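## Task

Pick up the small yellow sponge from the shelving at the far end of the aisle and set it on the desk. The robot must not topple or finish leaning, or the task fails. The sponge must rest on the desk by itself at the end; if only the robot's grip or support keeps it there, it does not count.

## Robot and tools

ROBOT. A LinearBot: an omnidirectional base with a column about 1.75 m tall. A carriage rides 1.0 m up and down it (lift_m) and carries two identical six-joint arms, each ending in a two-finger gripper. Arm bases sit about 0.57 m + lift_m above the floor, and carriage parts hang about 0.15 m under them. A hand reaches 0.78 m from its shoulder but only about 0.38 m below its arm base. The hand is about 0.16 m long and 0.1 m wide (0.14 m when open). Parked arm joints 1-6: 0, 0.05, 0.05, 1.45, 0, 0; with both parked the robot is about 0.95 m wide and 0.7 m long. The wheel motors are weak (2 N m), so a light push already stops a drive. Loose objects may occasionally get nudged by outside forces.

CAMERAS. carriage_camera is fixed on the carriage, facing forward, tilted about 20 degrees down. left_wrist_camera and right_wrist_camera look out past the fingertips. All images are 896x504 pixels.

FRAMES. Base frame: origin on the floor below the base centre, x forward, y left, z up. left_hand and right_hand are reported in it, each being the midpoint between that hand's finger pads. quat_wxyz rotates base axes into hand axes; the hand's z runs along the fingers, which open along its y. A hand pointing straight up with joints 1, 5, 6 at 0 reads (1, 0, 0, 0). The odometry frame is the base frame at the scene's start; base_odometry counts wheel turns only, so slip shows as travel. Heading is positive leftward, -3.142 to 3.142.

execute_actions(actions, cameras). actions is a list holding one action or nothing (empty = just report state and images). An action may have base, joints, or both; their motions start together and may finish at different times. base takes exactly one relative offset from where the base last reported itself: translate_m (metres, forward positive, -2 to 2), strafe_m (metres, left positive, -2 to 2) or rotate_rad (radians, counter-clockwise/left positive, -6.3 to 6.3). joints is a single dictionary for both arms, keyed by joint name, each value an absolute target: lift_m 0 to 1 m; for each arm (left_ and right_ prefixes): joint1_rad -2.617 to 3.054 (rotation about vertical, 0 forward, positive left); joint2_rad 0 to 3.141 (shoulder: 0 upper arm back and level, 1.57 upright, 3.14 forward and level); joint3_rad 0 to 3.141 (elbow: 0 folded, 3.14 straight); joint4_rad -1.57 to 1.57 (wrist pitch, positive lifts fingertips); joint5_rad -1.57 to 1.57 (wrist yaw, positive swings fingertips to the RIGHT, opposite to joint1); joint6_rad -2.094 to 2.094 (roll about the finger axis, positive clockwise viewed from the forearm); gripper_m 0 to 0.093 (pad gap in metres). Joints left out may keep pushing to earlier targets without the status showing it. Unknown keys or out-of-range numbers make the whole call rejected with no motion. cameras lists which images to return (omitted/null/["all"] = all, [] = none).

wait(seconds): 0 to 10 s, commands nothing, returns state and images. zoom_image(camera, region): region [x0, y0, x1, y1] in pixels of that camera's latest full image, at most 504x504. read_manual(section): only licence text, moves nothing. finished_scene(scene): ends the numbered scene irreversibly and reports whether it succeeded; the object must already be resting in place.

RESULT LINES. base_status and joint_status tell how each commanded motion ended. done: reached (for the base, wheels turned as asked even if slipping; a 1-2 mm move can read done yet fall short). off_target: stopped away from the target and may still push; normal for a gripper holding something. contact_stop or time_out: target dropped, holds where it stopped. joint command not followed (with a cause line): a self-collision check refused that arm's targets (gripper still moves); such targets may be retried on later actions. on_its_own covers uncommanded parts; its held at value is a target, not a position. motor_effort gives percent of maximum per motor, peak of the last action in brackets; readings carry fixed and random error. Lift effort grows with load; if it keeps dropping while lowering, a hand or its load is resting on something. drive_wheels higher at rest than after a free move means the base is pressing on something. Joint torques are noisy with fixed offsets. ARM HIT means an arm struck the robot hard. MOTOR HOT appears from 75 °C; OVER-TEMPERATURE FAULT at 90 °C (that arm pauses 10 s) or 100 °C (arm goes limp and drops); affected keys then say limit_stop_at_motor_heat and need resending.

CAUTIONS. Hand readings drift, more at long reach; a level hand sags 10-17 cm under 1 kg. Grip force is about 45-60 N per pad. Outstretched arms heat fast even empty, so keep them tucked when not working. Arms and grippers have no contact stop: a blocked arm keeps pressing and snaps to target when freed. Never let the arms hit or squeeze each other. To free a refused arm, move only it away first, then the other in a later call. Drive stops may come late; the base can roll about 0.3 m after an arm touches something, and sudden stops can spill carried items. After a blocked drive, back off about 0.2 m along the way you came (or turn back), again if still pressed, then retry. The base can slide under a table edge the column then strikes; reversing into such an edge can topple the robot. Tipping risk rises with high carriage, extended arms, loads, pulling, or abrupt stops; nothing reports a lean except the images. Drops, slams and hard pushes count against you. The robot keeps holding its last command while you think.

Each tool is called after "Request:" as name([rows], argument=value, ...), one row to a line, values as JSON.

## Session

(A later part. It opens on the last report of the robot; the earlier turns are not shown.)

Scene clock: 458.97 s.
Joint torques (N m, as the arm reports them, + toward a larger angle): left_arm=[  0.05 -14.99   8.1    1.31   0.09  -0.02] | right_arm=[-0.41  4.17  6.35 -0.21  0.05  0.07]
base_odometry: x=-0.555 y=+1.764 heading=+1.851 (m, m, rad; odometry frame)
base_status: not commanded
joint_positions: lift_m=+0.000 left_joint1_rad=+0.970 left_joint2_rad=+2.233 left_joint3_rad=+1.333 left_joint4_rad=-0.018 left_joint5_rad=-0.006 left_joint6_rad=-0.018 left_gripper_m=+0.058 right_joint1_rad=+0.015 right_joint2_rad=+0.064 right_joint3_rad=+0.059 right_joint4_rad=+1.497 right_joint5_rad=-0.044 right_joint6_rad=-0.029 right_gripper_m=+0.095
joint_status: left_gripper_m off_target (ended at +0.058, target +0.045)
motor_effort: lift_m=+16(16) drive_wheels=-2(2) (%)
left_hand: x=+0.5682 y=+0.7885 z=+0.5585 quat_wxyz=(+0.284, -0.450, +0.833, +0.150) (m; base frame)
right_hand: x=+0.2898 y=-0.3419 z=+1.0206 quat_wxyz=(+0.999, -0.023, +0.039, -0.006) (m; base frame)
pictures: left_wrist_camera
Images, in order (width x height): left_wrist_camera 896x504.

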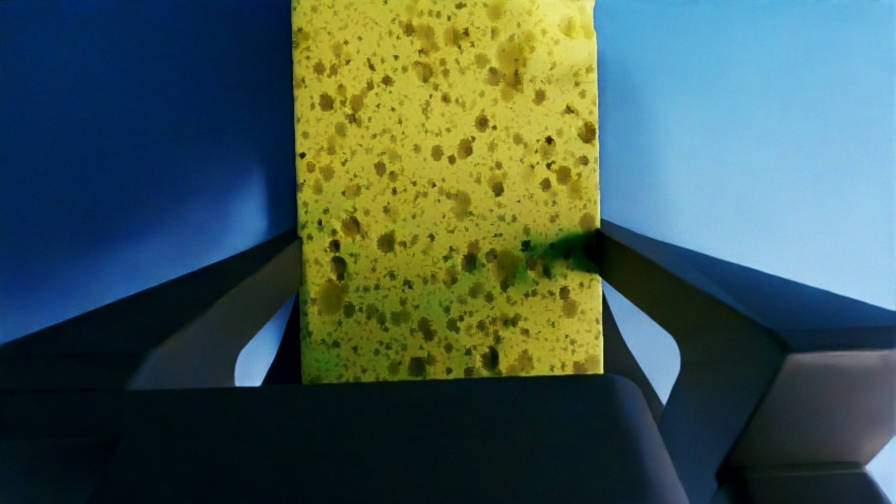

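Request:
execute_actions([
  {"joints": {"left_joint2_rad": 2.16, "left_joint3_rad": 1.27, "left_joint4_rad": 0.3}},
], cameras=["left_wrist_camera"])

Scene clock: 465.27 s.
Joint torques (N m, as the arm reports them, + toward a larger angle): left_arm=[  0.04 -15.72   6.71   1.81   0.09  -0.02] | right_arm=[-0.4   4.18  6.36 -0.21  0.05  0.07]
base_odometry: x=-0.555 y=+1.764 heading=+1.851 (m, m, rad; odometry frame)
base_status: not commanded
joint_positions: lift_m=+0.000 left_joint1_rad=+0.970 left_joint2_rad=+2.157 left_joint3_rad=+1.284 left_joint4_rad=+0.301 left_joint5_rad=-0.006 left_joint6_rad=-0.018 left_gripper_m=+0.058 right_joint1_rad=+0.015 right_joint2_rad=+0.064 right_joint3_rad=+0.059 right_joint4_rad=+1.497 right_joint5_rad=-0.044 right_joint6_rad=-0.029 right_gripper_m=+0.095
joint_status: all done
motor_effort: lift_m=+18(16) drive_wheels=-2(3) (%)
left_hand: x=+0.5936 y=+0.8256 z=+0.6374 quat_wxyz=(+0.424, -0.417, +0.772, +0.222) (m; base frame)
right_hand: x=+0.2898 y=-0.3419 z=+1.0206 quat_wxyz=(+0.999, -0.023, +0.039, -0.006) (m; base frame)
pictures: left_wrist_camera
Images, in order (width x height): left_wrist_camera 896x504.

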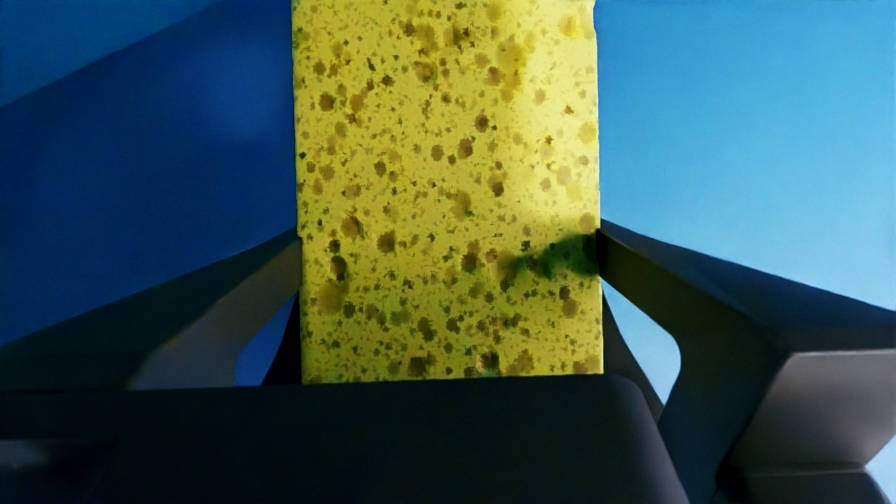

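Request:
execute_actions([
  {"joints": {"left_joint1_rad": 0.0}},
], cameras=[])

Request:
execute_actions([
  {"base": {"strafe_m": 0.045}, "joints": {"left_joint2_rad": 0.9, "left_joint3_rad": 0.45, "left_joint4_rad": 0.3}},
], cameras=["carriage_camera", "left_wrist_camera"])

Scene clock: 473.37 s.
Joint torques (N m, as the arm reports them, + toward a larger angle): left_arm=[  0.6  -15.76   6.73   1.79   0.    -0.02] | right_arm=[-0.41  4.16  6.37 -0.22  0.05  0.07]
base_odometry: x=-0.555 y=+1.764 heading=+1.851 (m, m, rad; odometry frame)
base_status: not commanded
joint_positions: lift_m=+0.000 left_joint1_rad=-0.006 left_joint2_rad=+2.157 left_joint3_rad=+1.284 left_joint4_rad=+0.302 left_joint5_rad=+0.001 left_joint6_rad=-0.018 left_gripper_m=+0.058 right_joint1_rad=+0.015 right_joint2_rad=+0.064 right_joint3_rad=+0.059 right_joint4_rad=+1.497 right_joint5_rad=-0.044 right_joint6_rad=-0.029 right_gripper_m=+0.095
joint_status: all done
motor_effort: lift_m=+15(15) drive_wheels=-2(2) (%)
left_hand: x=+0.8452 y=+0.3462 z=+0.6377 quat_wxyz=(+0.479, -0.005, +0.878, -0.006) (m; base frame)
right_hand: x=+0.2898 y=-0.3419 z=+1.0206 quat_wxyz=(+0.999, -0.023, +0.039, -0.006) (m; base frame)
pictures: none
No camera images: the call's "cameras" was empty. Leave "cameras" out to get every camera's image.

Scene clock: 474.97 s.
Joint torques (N m, as the arm reports them, + toward a larger angle): left_arm=[ 0.48 -2.87  7.63  1.92  0.01 -0.02] | right_arm=[-0.41  4.13  6.37 -0.2   0.05  0.07]
base_odometry: x=-0.598 y=+1.752 heading=+1.851 (m, m, rad; odometry frame)
base_status: done
joint_positions: lift_m=+0.000 left_joint1_rad=-0.005 left_joint2_rad=+0.904 left_joint3_rad=+0.469 left_joint4_rad=+0.306 left_joint5_rad=+0.001 left_joint6_rad=-0.018 left_gripper_m=+0.058 right_joint1_rad=+0.015 right_joint2_rad=+0.064 right_joint3_rad=+0.059 right_joint4_rad=+1.497 right_joint5_rad=-0.044 right_joint6_rad=-0.029 right_gripper_m=+0.095
joint_status: all done
motor_effort: lift_m=+17(17) drive_wheels=+4(27) (%)
left_hand: x=+0.6169 y=+0.3480 z=+0.8273 quat_wxyz=(+0.660, -0.005, +0.751, -0.008) (m; base frame)
right_hand: x=+0.2898 y=-0.3419 z=+1.0206 quat_wxyz=(+0.999, -0.023, +0.039, -0.006) (m; base frame)
pictures: carriage_camera, left_wrist_camera
Images, in order (width x height): carriage_camera 896x504, left_wrist_camera 896x504.

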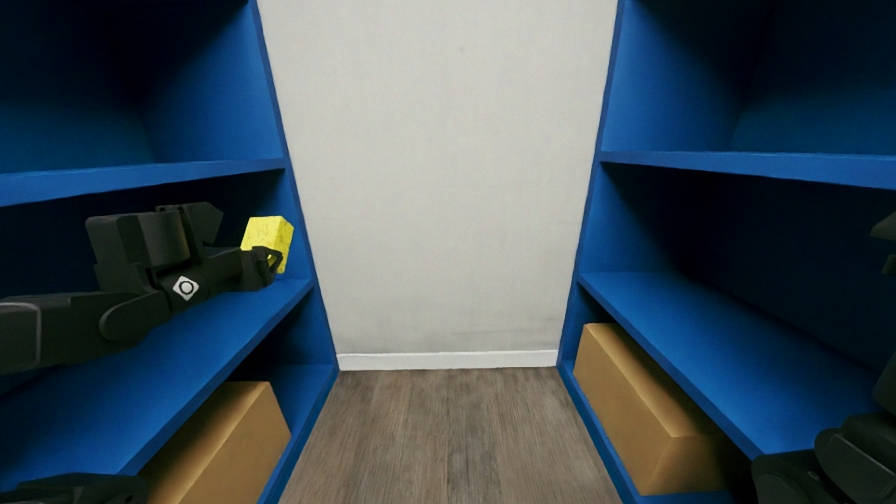

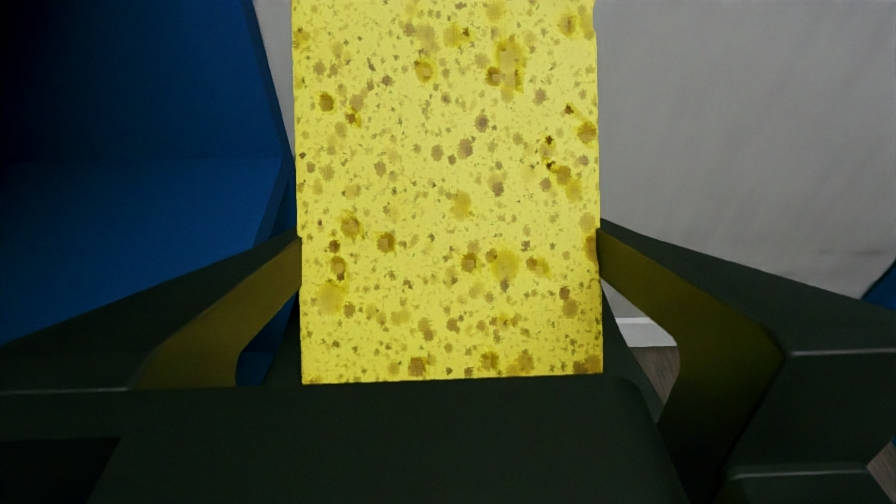

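Request:
execute_actions([
  {"base": {"translate_m": -1.0}, "joints": {"left_joint2_rad": 0.3, "left_joint3_rad": 0.3, "left_joint4_rad": 1.0}},
], cameras=["carriage_camera"])

Scene clock: 493.53 s.
Joint torques (N m, as the arm reports them, + toward a larger angle): left_arm=[ 0.49  2.73  7.    0.62  0.02 -0.02] | right_arm=[-0.4   4.17  6.37 -0.24  0.05  0.07]
base_odometry: x=-0.322 y=+0.791 heading=+1.851 (m, m, rad; odometry frame)
base_status: done
joint_positions: lift_m=+0.000 left_joint1_rad=-0.005 left_joint2_rad=+0.308 left_joint3_rad=+0.307 left_joint4_rad=+1.003 left_joint5_rad=+0.001 left_joint6_rad=-0.018 left_gripper_m=+0.058 right_joint1_rad=+0.015 right_joint2_rad=+0.064 right_joint3_rad=+0.059 right_joint4_rad=+1.497 right_joint5_rad=-0.044 right_joint6_rad=-0.029 right_gripper_m=+0.095
joint_status: all done
motor_effort: lift_m=+17(16) drive_wheels=-3(28) (%)
left_hand: x=+0.4146 y=+0.3490 z=+1.0472 quat_wxyz=(+0.960, -0.001, +0.280, -0.011) (m; base frame)
right_hand: x=+0.2899 y=-0.3419 z=+1.0206 quat_wxyz=(+0.999, -0.023, +0.039, -0.006) (m; base frame)
pictures: carriage_camera
Images, in order (width x height): carriage_camera 896x504.

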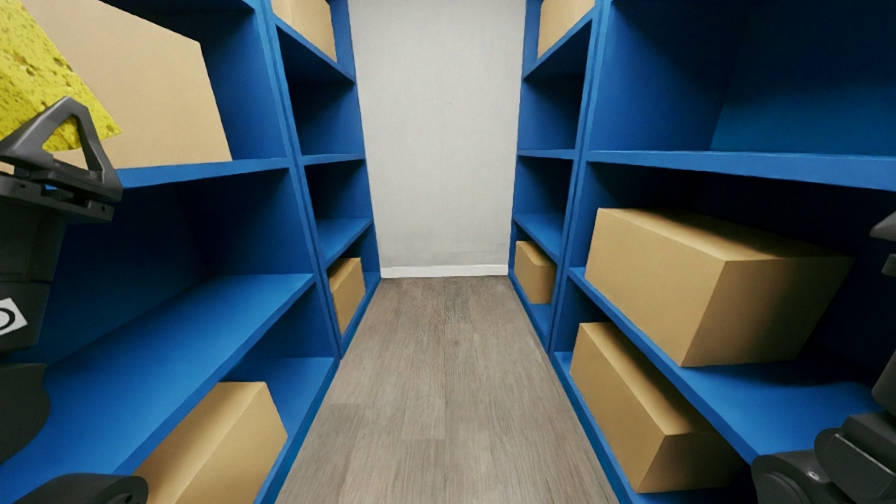

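Request:
execute_actions([
  {"base": {"translate_m": -0.9}, "joints": {"lift_m": 0.35}},
], cameras=[])

Request:
execute_actions([
  {"base": {"rotate_rad": 3.14}},
], cameras=["carriage_camera"])

Scene clock: 506.97 s.
Joint torques (N m, as the arm reports them, + toward a larger angle): left_arm=[ 0.48  2.73  6.99  0.64  0.02 -0.02] | right_arm=[-0.41  4.14  6.27 -0.21  0.05  0.07]
base_odometry: x=-0.073 y=-0.074 heading=+1.851 (m, m, rad; odometry frame)
base_status: done
joint_positions: lift_m=+0.350 left_joint1_rad=-0.005 left_joint2_rad=+0.308 left_joint3_rad=+0.307 left_joint4_rad=+1.002 left_joint5_rad=+0.001 left_joint6_rad=-0.018 left_gripper_m=+0.058 right_joint1_rad=+0.015 right_joint2_rad=+0.064 right_joint3_rad=+0.059 right_joint4_rad=+1.497 right_joint5_rad=-0.044 right_joint6_rad=-0.029 right_gripper_m=+0.095
joint_status: all done
motor_effort: lift_m=+19(20) drive_wheels=-2(26) (%)
left_hand: x=+0.4149 y=+0.3490 z=+1.3967 quat_wxyz=(+0.960, -0.001, +0.281, -0.011) (m; base frame)
right_hand: x=+0.2899 y=-0.3419 z=+1.3703 quat_wxyz=(+0.999, -0.023, +0.039, -0.006) (m; base frame)
pictures: none
No camera images: the call's "cameras" was empty. Leave "cameras" out to get every camera's image.

Scene clock: 511.23 s.
Joint torques (N m, as the arm reports them, + toward a larger angle): left_arm=[ 0.47  2.72  7.09  0.65  0.06 -0.02] | right_arm=[-0.4   4.16  6.34 -0.14  0.05  0.07]
base_odometry: x=-0.073 y=-0.074 heading=-1.294 (m, m, rad; odometry frame)
base_status: done
joint_positions: lift_m=+0.350 left_joint1_rad=-0.005 left_joint2_rad=+0.308 left_joint3_rad=+0.307 left_joint4_rad=+1.001 left_joint5_rad=-0.002 left_joint6_rad=-0.018 left_gripper_m=+0.058 right_joint1_rad=+0.015 right_joint2_rad=+0.064 right_joint3_rad=+0.059 right_joint4_rad=+1.492 right_joint5_rad=-0.044 right_joint6_rad=-0.029 right_gripper_m=+0.095
joint_status: not commanded
motor_effort: lift_m=+18(18) drive_wheels=+10(32) (%)
left_hand: x=+0.4151 y=+0.3495 z=+1.3965 quat_wxyz=(+0.960, -0.003, +0.281, -0.010) (m; base frame)
right_hand: x=+0.2911 y=-0.3419 z=+1.3702 quat_wxyz=(+0.999, -0.023, +0.041, -0.006) (m; base frame)
pictures: carriage_camera
Images, in order (width x height): carriage_camera 896x504.

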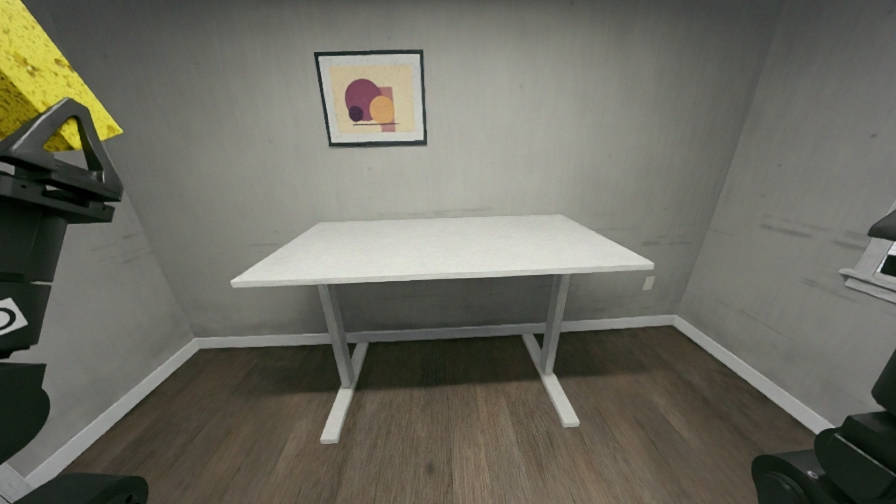

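Request:
execute_actions([
  {"base": {"translate_m": 0.42}, "joints": {"lift_m": 0.44, "left_joint2_rad": 1.9, "left_joint3_rad": 1.1, "left_joint4_rad": -0.135}},
], cameras=["carriage_camera", "left_wrist_camera"])

Scene clock: 548.13 s.
Joint torques (N m, as the arm reports them, + toward a larger angle): left_arm=[  0.45 -12.51   8.43   1.36   0.05  -0.02] | right_arm=[-0.44  4.16  6.41 -0.2   0.05  0.07]
base_odometry: x=+0.042 y=-0.478 heading=-1.293 (m, m, rad; odometry frame)
base_status: done
joint_positions: lift_m=+0.440 left_joint1_rad=-0.005 left_joint2_rad=+1.897 left_joint3_rad=+1.093 left_joint4_rad=-0.130 left_joint5_rad=-0.002 left_joint6_rad=-0.018 left_gripper_m=+0.058 right_joint1_rad=+0.015 right_joint2_rad=+0.064 right_joint3_rad=+0.059 right_joint4_rad=+1.495 right_joint5_rad=-0.044 right_joint6_rad=-0.029 right_gripper_m=+0.095
joint_status: all done
motor_effort: lift_m=+18(23) drive_wheels=-7(28) (%)
left_hand: x=+0.7331 y=+0.3479 z=+1.0577 quat_wxyz=(+0.314, -0.006, +0.950, -0.002) (m; base frame)
right_hand: x=+0.2903 y=-0.3419 z=+1.4604 quat_wxyz=(+0.999, -0.023, +0.040, -0.006) (m; base frame)
pictures: carriage_camera, left_wrist_camera
Images, in order (width x height): carriage_camera 896x504, left_wrist_camera 896x504.

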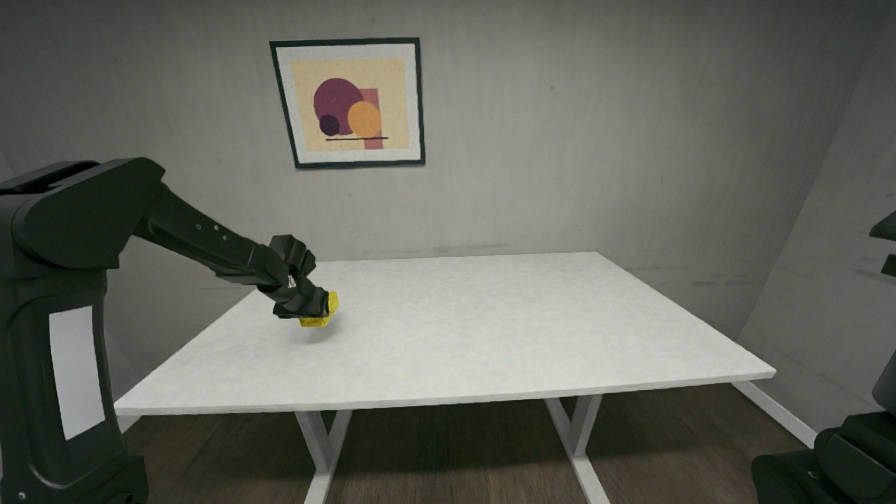

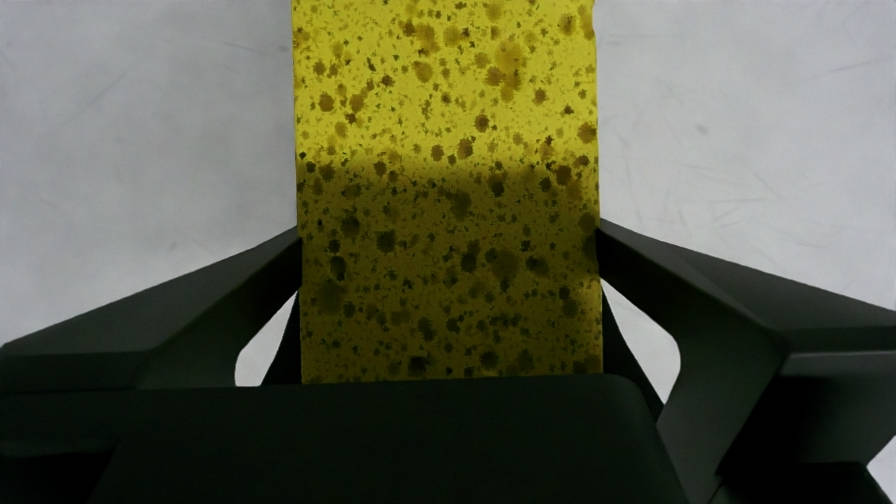

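Request:
zoom_image(camera="carriage_camera", region=[240, 230, 400, 420])

Region (240, 230, 400, 420) of carriage_camera's 896x504 image, scaled by 2.653, with more detail than that image has; it fills the left 424 columns of this view, and the rest is white.

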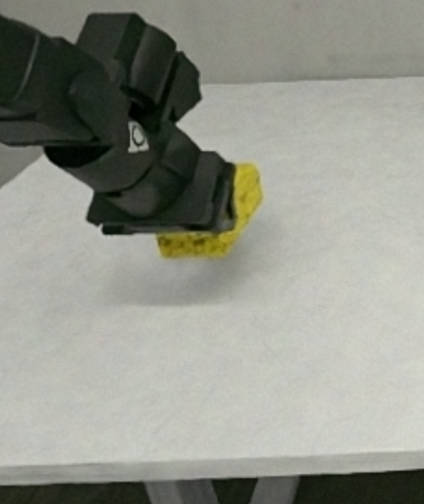

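Request:
execute_actions([
  {"joints": {"lift_m": 0.41}},
], cameras=["carriage_camera", "left_wrist_camera"])

Request:
zoom_image(camera="carriage_camera", region=[260, 260, 380, 380])

Scene clock: 569.93 s.
Joint torques (N m, as the arm reports them, + toward a larger angle): left_arm=[  0.47 -12.57   8.41   1.35   0.05  -0.02] | right_arm=[-0.41  4.21  6.4  -0.18  0.05  0.07]
base_odometry: x=+0.042 y=-0.478 heading=-1.293 (m, m, rad; odometry frame)
base_status: not commanded
joint_positions: lift_m=+0.410 left_joint1_rad=-0.005 left_joint2_rad=+1.897 left_joint3_rad=+1.093 left_joint4_rad=-0.132 left_joint5_rad=-0.002 left_joint6_rad=-0.018 left_gripper_m=+0.058 right_joint1_rad=+0.015 right_joint2_rad=+0.064 right_joint3_rad=+0.059 right_joint4_rad=+1.495 right_joint5_rad=-0.044 right_joint6_rad=-0.029 right_gripper_m=+0.095
joint_status: all done
motor_effort: lift_m=+19(17) drive_wheels=-5(6) (%)
left_hand: x=+0.7327 y=+0.3479 z=+1.0274 quat_wxyz=(+0.312, -0.006, +0.950, -0.002) (m; base frame)
right_hand: x=+0.2902 y=-0.3419 z=+1.4306 quat_wxyz=(+0.999, -0.023, +0.040, -0.006) (m; base frame)
pictures: carriage_camera, left_wrist_camera
Images, in order (width x height): carriage_camera 896x504, left_wrist_camera 896x504.

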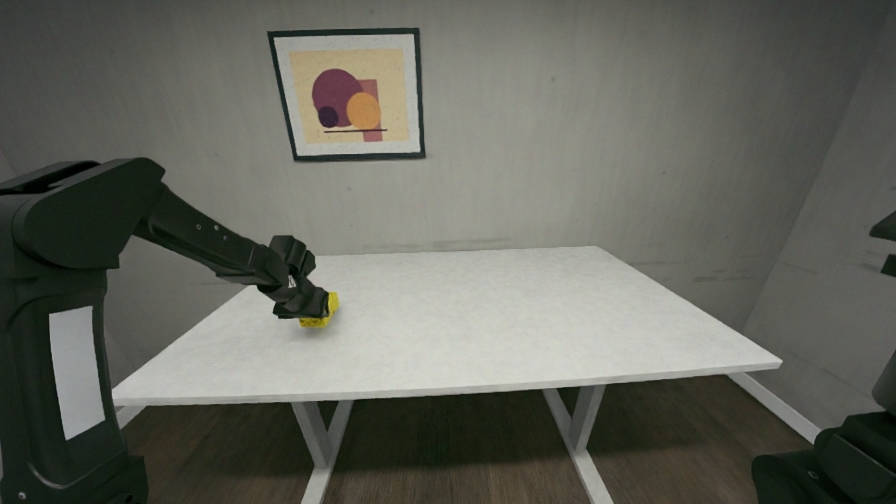

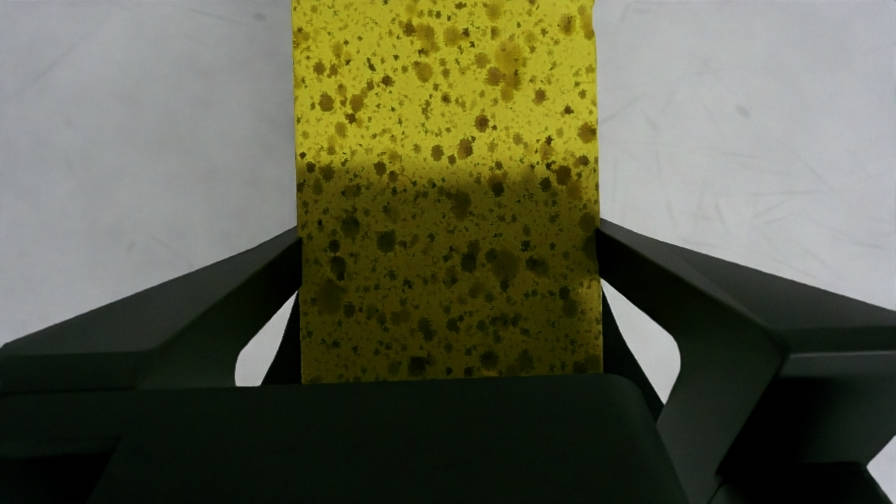

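Region (260, 260, 380, 380) of carriage_camera's 896x504 image, scaled by 4.200, with more detail than that image has.

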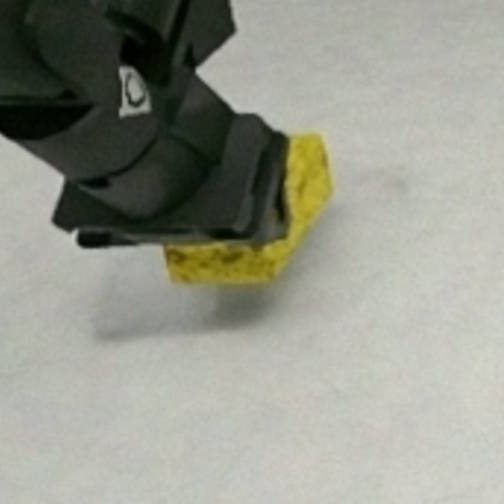

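Request:
execute_actions([
  {"joints": {"lift_m": 0.372}},
], cameras=["carriage_camera", "left_wrist_camera"])

Request:
zoom_image(camera="carriage_camera", region=[260, 260, 380, 380])

Scene clock: 581.70 s.
Joint torques (N m, as the arm reports them, + toward a larger angle): left_arm=[  0.47 -12.59   8.38   1.38   0.05  -0.03] | right_arm=[-0.41  4.13  6.35 -0.19  0.04  0.07]
base_odometry: x=+0.042 y=-0.478 heading=-1.293 (m, m, rad; odometry frame)
base_status: not commanded
joint_positions: lift_m=+0.372 left_joint1_rad=-0.005 left_joint2_rad=+1.897 left_joint3_rad=+1.093 left_joint4_rad=-0.132 left_joint5_rad=-0.002 left_joint6_rad=-0.018 left_gripper_m=+0.058 right_joint1_rad=+0.015 right_joint2_rad=+0.064 right_joint3_rad=+0.059 right_joint4_rad=+1.496 right_joint5_rad=-0.044 right_joint6_rad=-0.029 right_gripper_m=+0.095
joint_status: all done
motor_effort: lift_m=+18(18) drive_wheels=-5(6) (%)
left_hand: x=+0.7325 y=+0.3479 z=+0.9891 quat_wxyz=(+0.312, -0.006, +0.950, -0.002) (m; base frame)
right_hand: x=+0.2902 y=-0.3419 z=+1.3926 quat_wxyz=(+0.999, -0.023, +0.039, -0.006) (m; base frame)
pictures: carriage_camera, left_wrist_camera
Images, in order (width x height): carriage_camera 896x504, left_wrist_camera 896x504.

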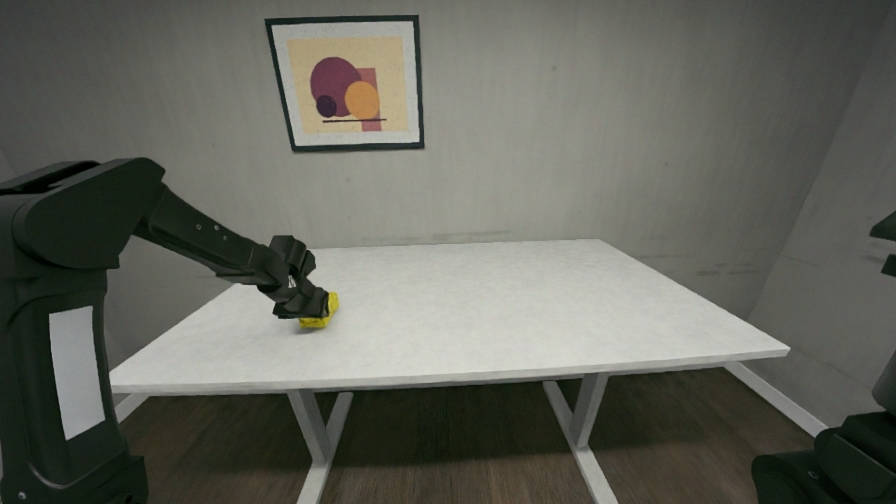

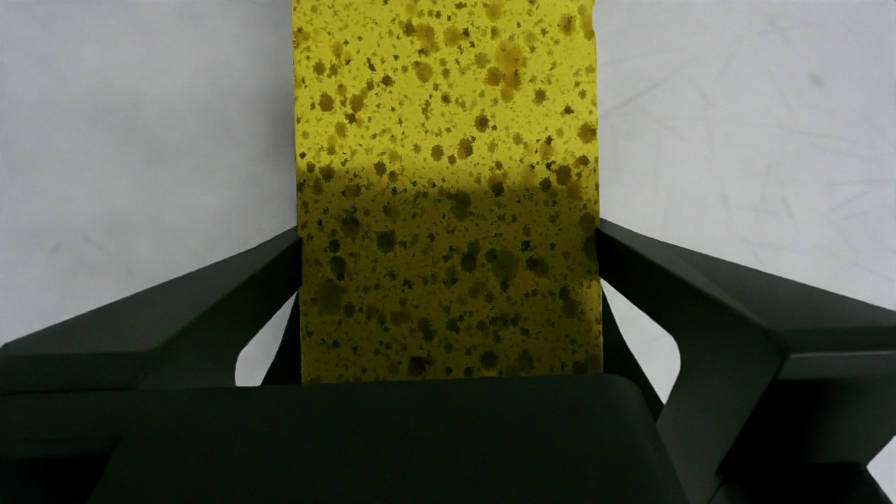

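Region (260, 260, 380, 380) of carriage_camera's 896x504 image, scaled by 4.200, with more detail than that image has.

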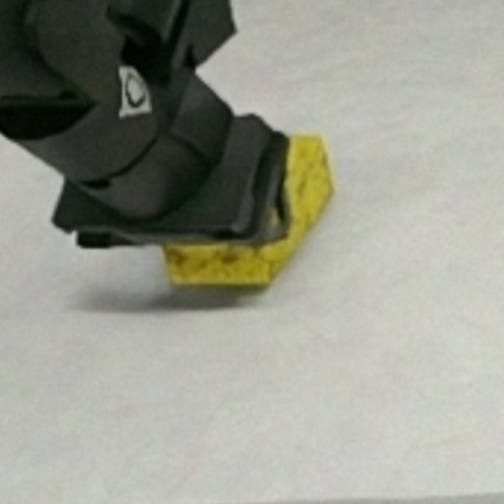

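Request:
execute_actions([
  {"joints": {"lift_m": 0.36}},
], cameras=["carriage_camera", "left_wrist_camera"])

Request:
zoom_image(camera="carriage_camera", region=[260, 260, 380, 380])

Scene clock: 586.97 s.
Joint torques (N m, as the arm reports them, + toward a larger angle): left_arm=[  0.44 -12.61   8.41   1.36   0.05  -0.03] | right_arm=[-0.41  4.23  6.35 -0.2   0.05  0.07]
base_odometry: x=+0.042 y=-0.478 heading=-1.293 (m, m, rad; odometry frame)
base_status: not commanded
joint_positions: lift_m=+0.360 left_joint1_rad=-0.005 left_joint2_rad=+1.897 left_joint3_rad=+1.093 left_joint4_rad=-0.131 left_joint5_rad=-0.002 left_joint6_rad=-0.018 left_gripper_m=+0.058 right_joint1_rad=+0.015 right_joint2_rad=+0.064 right_joint3_rad=+0.059 right_joint4_rad=+1.496 right_joint5_rad=-0.044 right_joint6_rad=-0.029 right_gripper_m=+0.095
joint_status: all done
motor_effort: lift_m=+16(16) drive_wheels=-4(5) (%)
left_hand: x=+0.7328 y=+0.3479 z=+0.9773 quat_wxyz=(+0.313, -0.006, +0.950, -0.002) (m; base frame)
right_hand: x=+0.2902 y=-0.3419 z=+1.3805 quat_wxyz=(+0.999, -0.023, +0.039, -0.006) (m; base frame)
pictures: carriage_camera, left_wrist_camera
Images, in order (width x height): carriage_camera 896x504, left_wrist_camera 896x504.

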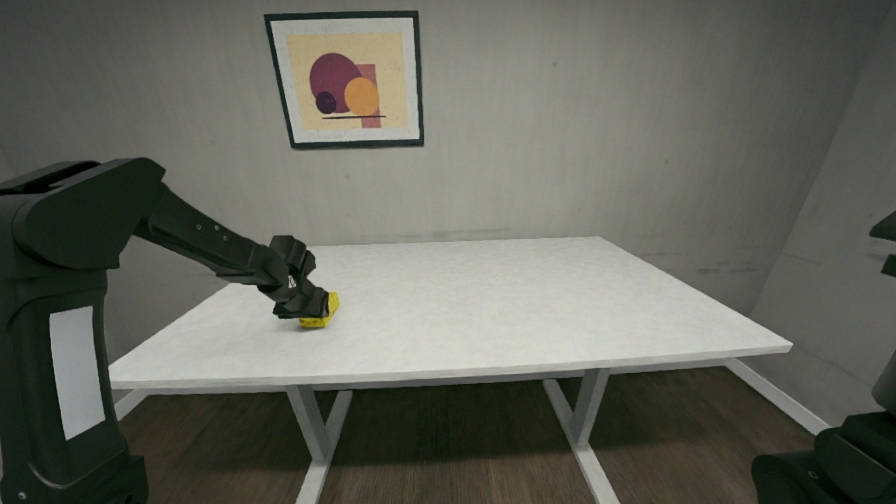

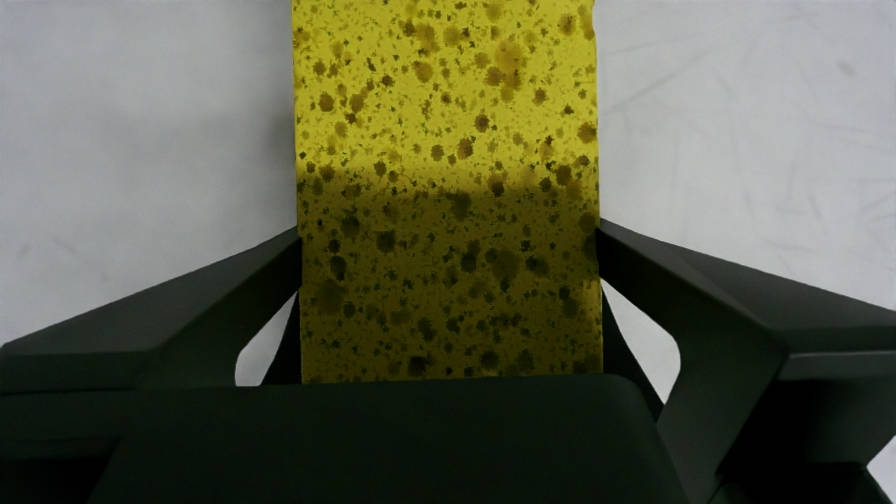

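Region (260, 260, 380, 380) of carriage_camera's 896x504 image, scaled by 4.200, with more detail than that image has.

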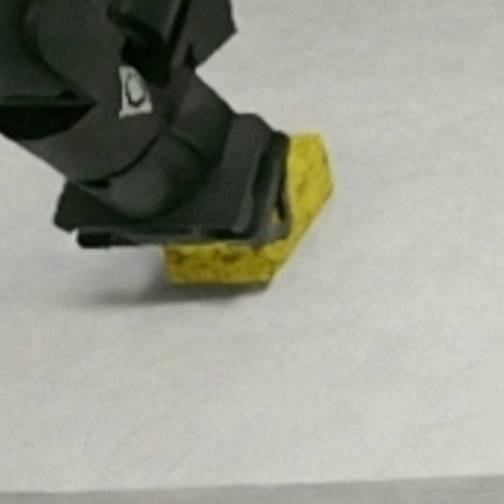

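Request:
execute_actions([
  {"joints": {"lift_m": 0.353}},
], cameras=["carriage_camera", "left_wrist_camera"])

Request:
zoom_image(camera="carriage_camera", region=[260, 260, 380, 380])

Scene clock: 594.73 s.
Joint torques (N m, as the arm reports them, + toward a larger angle): left_arm=[  0.47 -12.11   8.36   1.29   0.05  -0.02] | right_arm=[-0.38  4.18  6.36 -0.2   0.05  0.07]
base_odometry: x=+0.042 y=-0.478 heading=-1.293 (m, m, rad; odometry frame)
base_status: not commanded
joint_positions: lift_m=+0.353 left_joint1_rad=-0.005 left_joint2_rad=+1.893 left_joint3_rad=+1.094 left_joint4_rad=-0.119 left_joint5_rad=-0.003 left_joint6_rad=-0.018 left_gripper_m=+0.058 right_joint1_rad=+0.015 right_joint2_rad=+0.064 right_joint3_rad=+0.059 right_joint4_rad=+1.495 right_joint5_rad=-0.044 right_joint6_rad=-0.029 right_gripper_m=+0.095
joint_status: all done
motor_effort: lift_m=+16(18) drive_wheels=-4(4) (%)
left_hand: x=+0.7358 y=+0.3480 z=+0.9746 quat_wxyz=(+0.321, -0.006, +0.947, -0.002) (m; base frame)
right_hand: x=+0.2902 y=-0.3419 z=+1.3737 quat_wxyz=(+0.999, -0.023, +0.040, -0.006) (m; base frame)
pictures: carriage_camera, left_wrist_camera
Images, in order (width x height): carriage_camera 896x504, left_wrist_camera 896x504.

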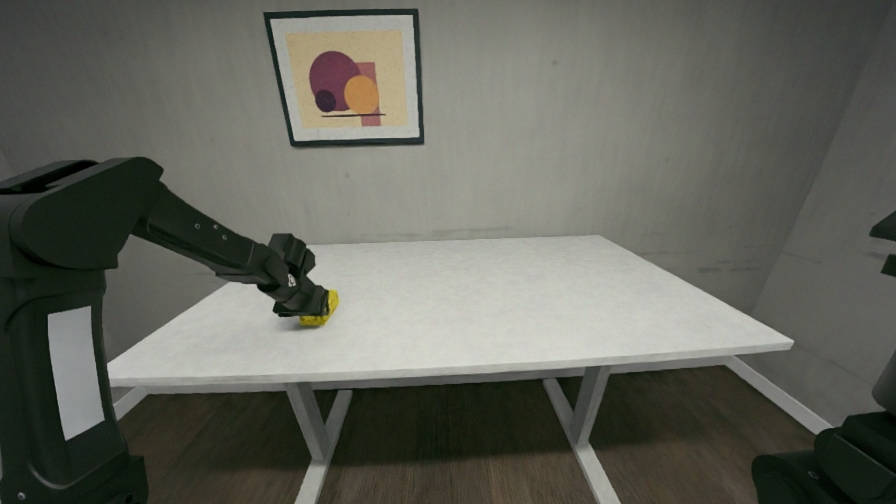

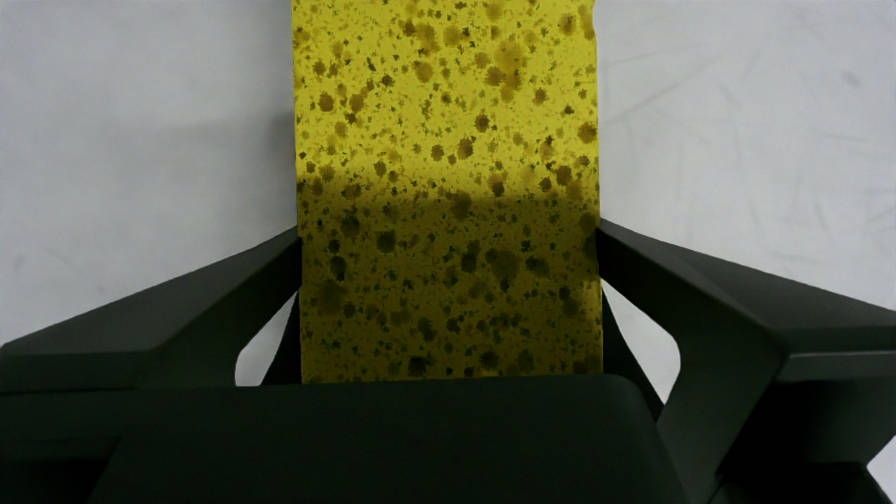

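Region (260, 260, 380, 380) of carriage_camera's 896x504 image, scaled by 4.200, with more detail than that image has.

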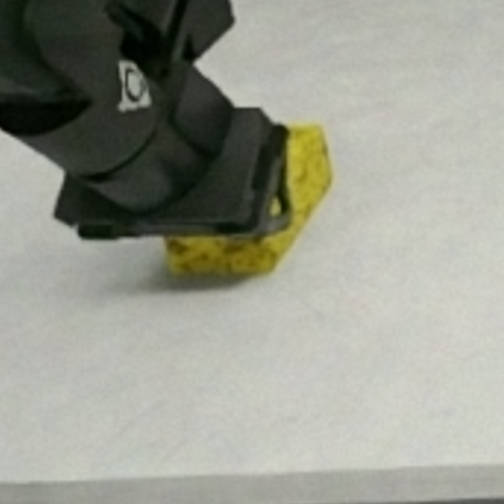

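Contact made (hand stopped following the lift). Release and withdraw.

Request:
execute_actions([
  {"joints": {"left_gripper_m": 0.093}},
], cameras=[])

Request:
execute_actions([
  {"joints": {"lift_m": 0.43}},
], cameras=["carriage_camera", "left_wrist_camera"])

Scene clock: 599.20 s.
Joint torques (N m, as the arm reports them, + toward a larger angle): left_arm=[  0.49 -12.19   8.36   1.29   0.05  -0.03] | right_arm=[-0.41  4.16  6.36 -0.2   0.05  0.07]
base_odometry: x=+0.042 y=-0.478 heading=-1.293 (m, m, rad; odometry frame)
base_status: not commanded
joint_positions: lift_m=+0.353 left_joint1_rad=-0.005 left_joint2_rad=+1.893 left_joint3_rad=+1.094 left_joint4_rad=-0.120 left_joint5_rad=-0.003 left_joint6_rad=-0.018 left_gripper_m=+0.093 right_joint1_rad=+0.015 right_joint2_rad=+0.064 right_joint3_rad=+0.059 right_joint4_rad=+1.495 right_joint5_rad=-0.044 right_joint6_rad=-0.029 right_gripper_m=+0.095
joint_status: all done
motor_effort: lift_m=+15(17) drive_wheels=-4(4) (%)
left_hand: x=+0.7356 y=+0.3480 z=+0.9745 quat_wxyz=(+0.320, -0.006, +0.947, -0.002) (m; base frame)
right_hand: x=+0.2902 y=-0.3419 z=+1.3737 quat_wxyz=(+0.999, -0.023, +0.040, -0.006) (m; base frame)
pictures: none
No camera images: the call's "cameras" was empty. Leave "cameras" out to get every camera's image.

Scene clock: 600.03 s.
Joint torques (N m, as the arm reports them, + toward a larger angle): left_arm=[  0.49 -12.15   8.4    1.33   0.05  -0.02] | right_arm=[-0.42  4.16  6.42 -0.21  0.04  0.07]
base_odometry: x=+0.042 y=-0.478 heading=-1.293 (m, m, rad; odometry frame)
base_status: not commanded
joint_positions: lift_m=+0.430 left_joint1_rad=-0.005 left_joint2_rad=+1.893 left_joint3_rad=+1.094 left_joint4_rad=-0.125 left_joint5_rad=-0.003 left_joint6_rad=-0.018 left_gripper_m=+0.093 right_joint1_rad=+0.015 right_joint2_rad=+0.064 right_joint3_rad=+0.059 right_joint4_rad=+1.496 right_joint5_rad=-0.044 right_joint6_rad=-0.029 right_gripper_m=+0.095
joint_status: all done
motor_effort: lift_m=+21(24) drive_wheels=+4(4) (%)
left_hand: x=+0.7346 y=+0.3480 z=+1.0503 quat_wxyz=(+0.318, -0.006, +0.948, -0.002) (m; base frame)
right_hand: x=+0.2902 y=-0.3419 z=+1.4503 quat_wxyz=(+0.999, -0.023, +0.039, -0.006) (m; base frame)
pictures: carriage_camera, left_wrist_camera
Images, in order (width x height): carriage_camera 896x504, left_wrist_camera 896x504.

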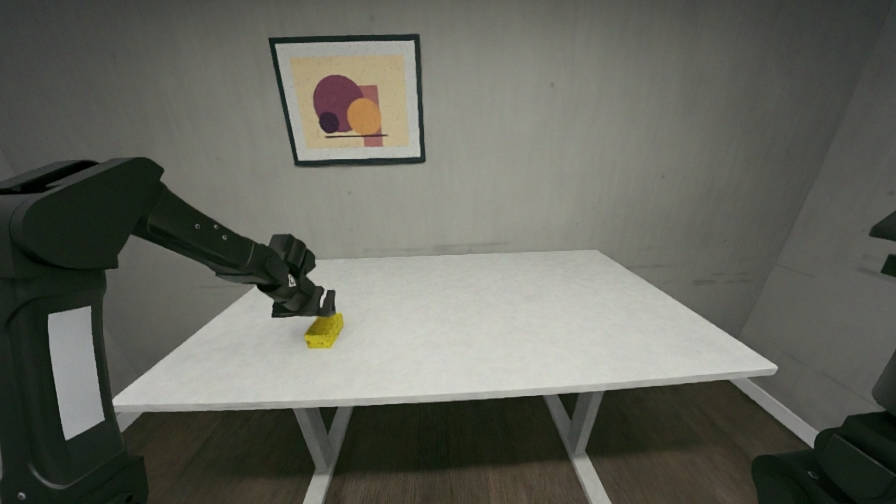

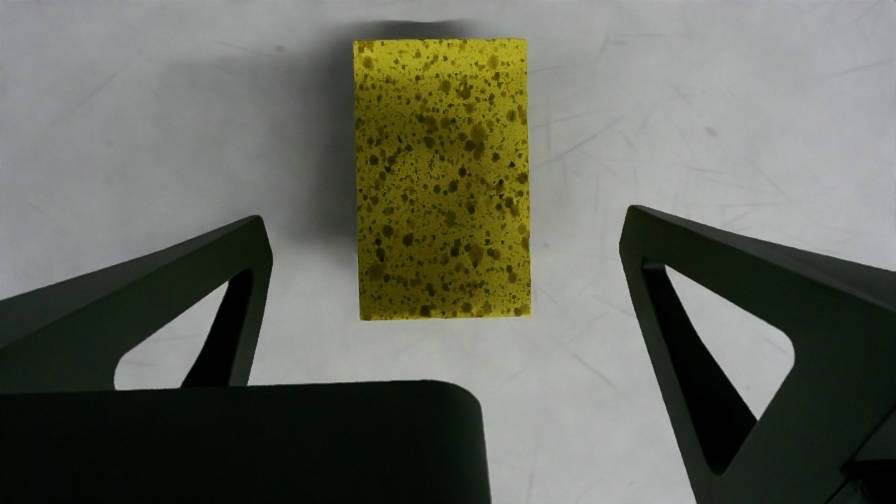

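The sponge rests on the desk, well inside the edge, and the hand is clear.

Request:
finished_scene(scene=1)

The scene is finished: the task was done.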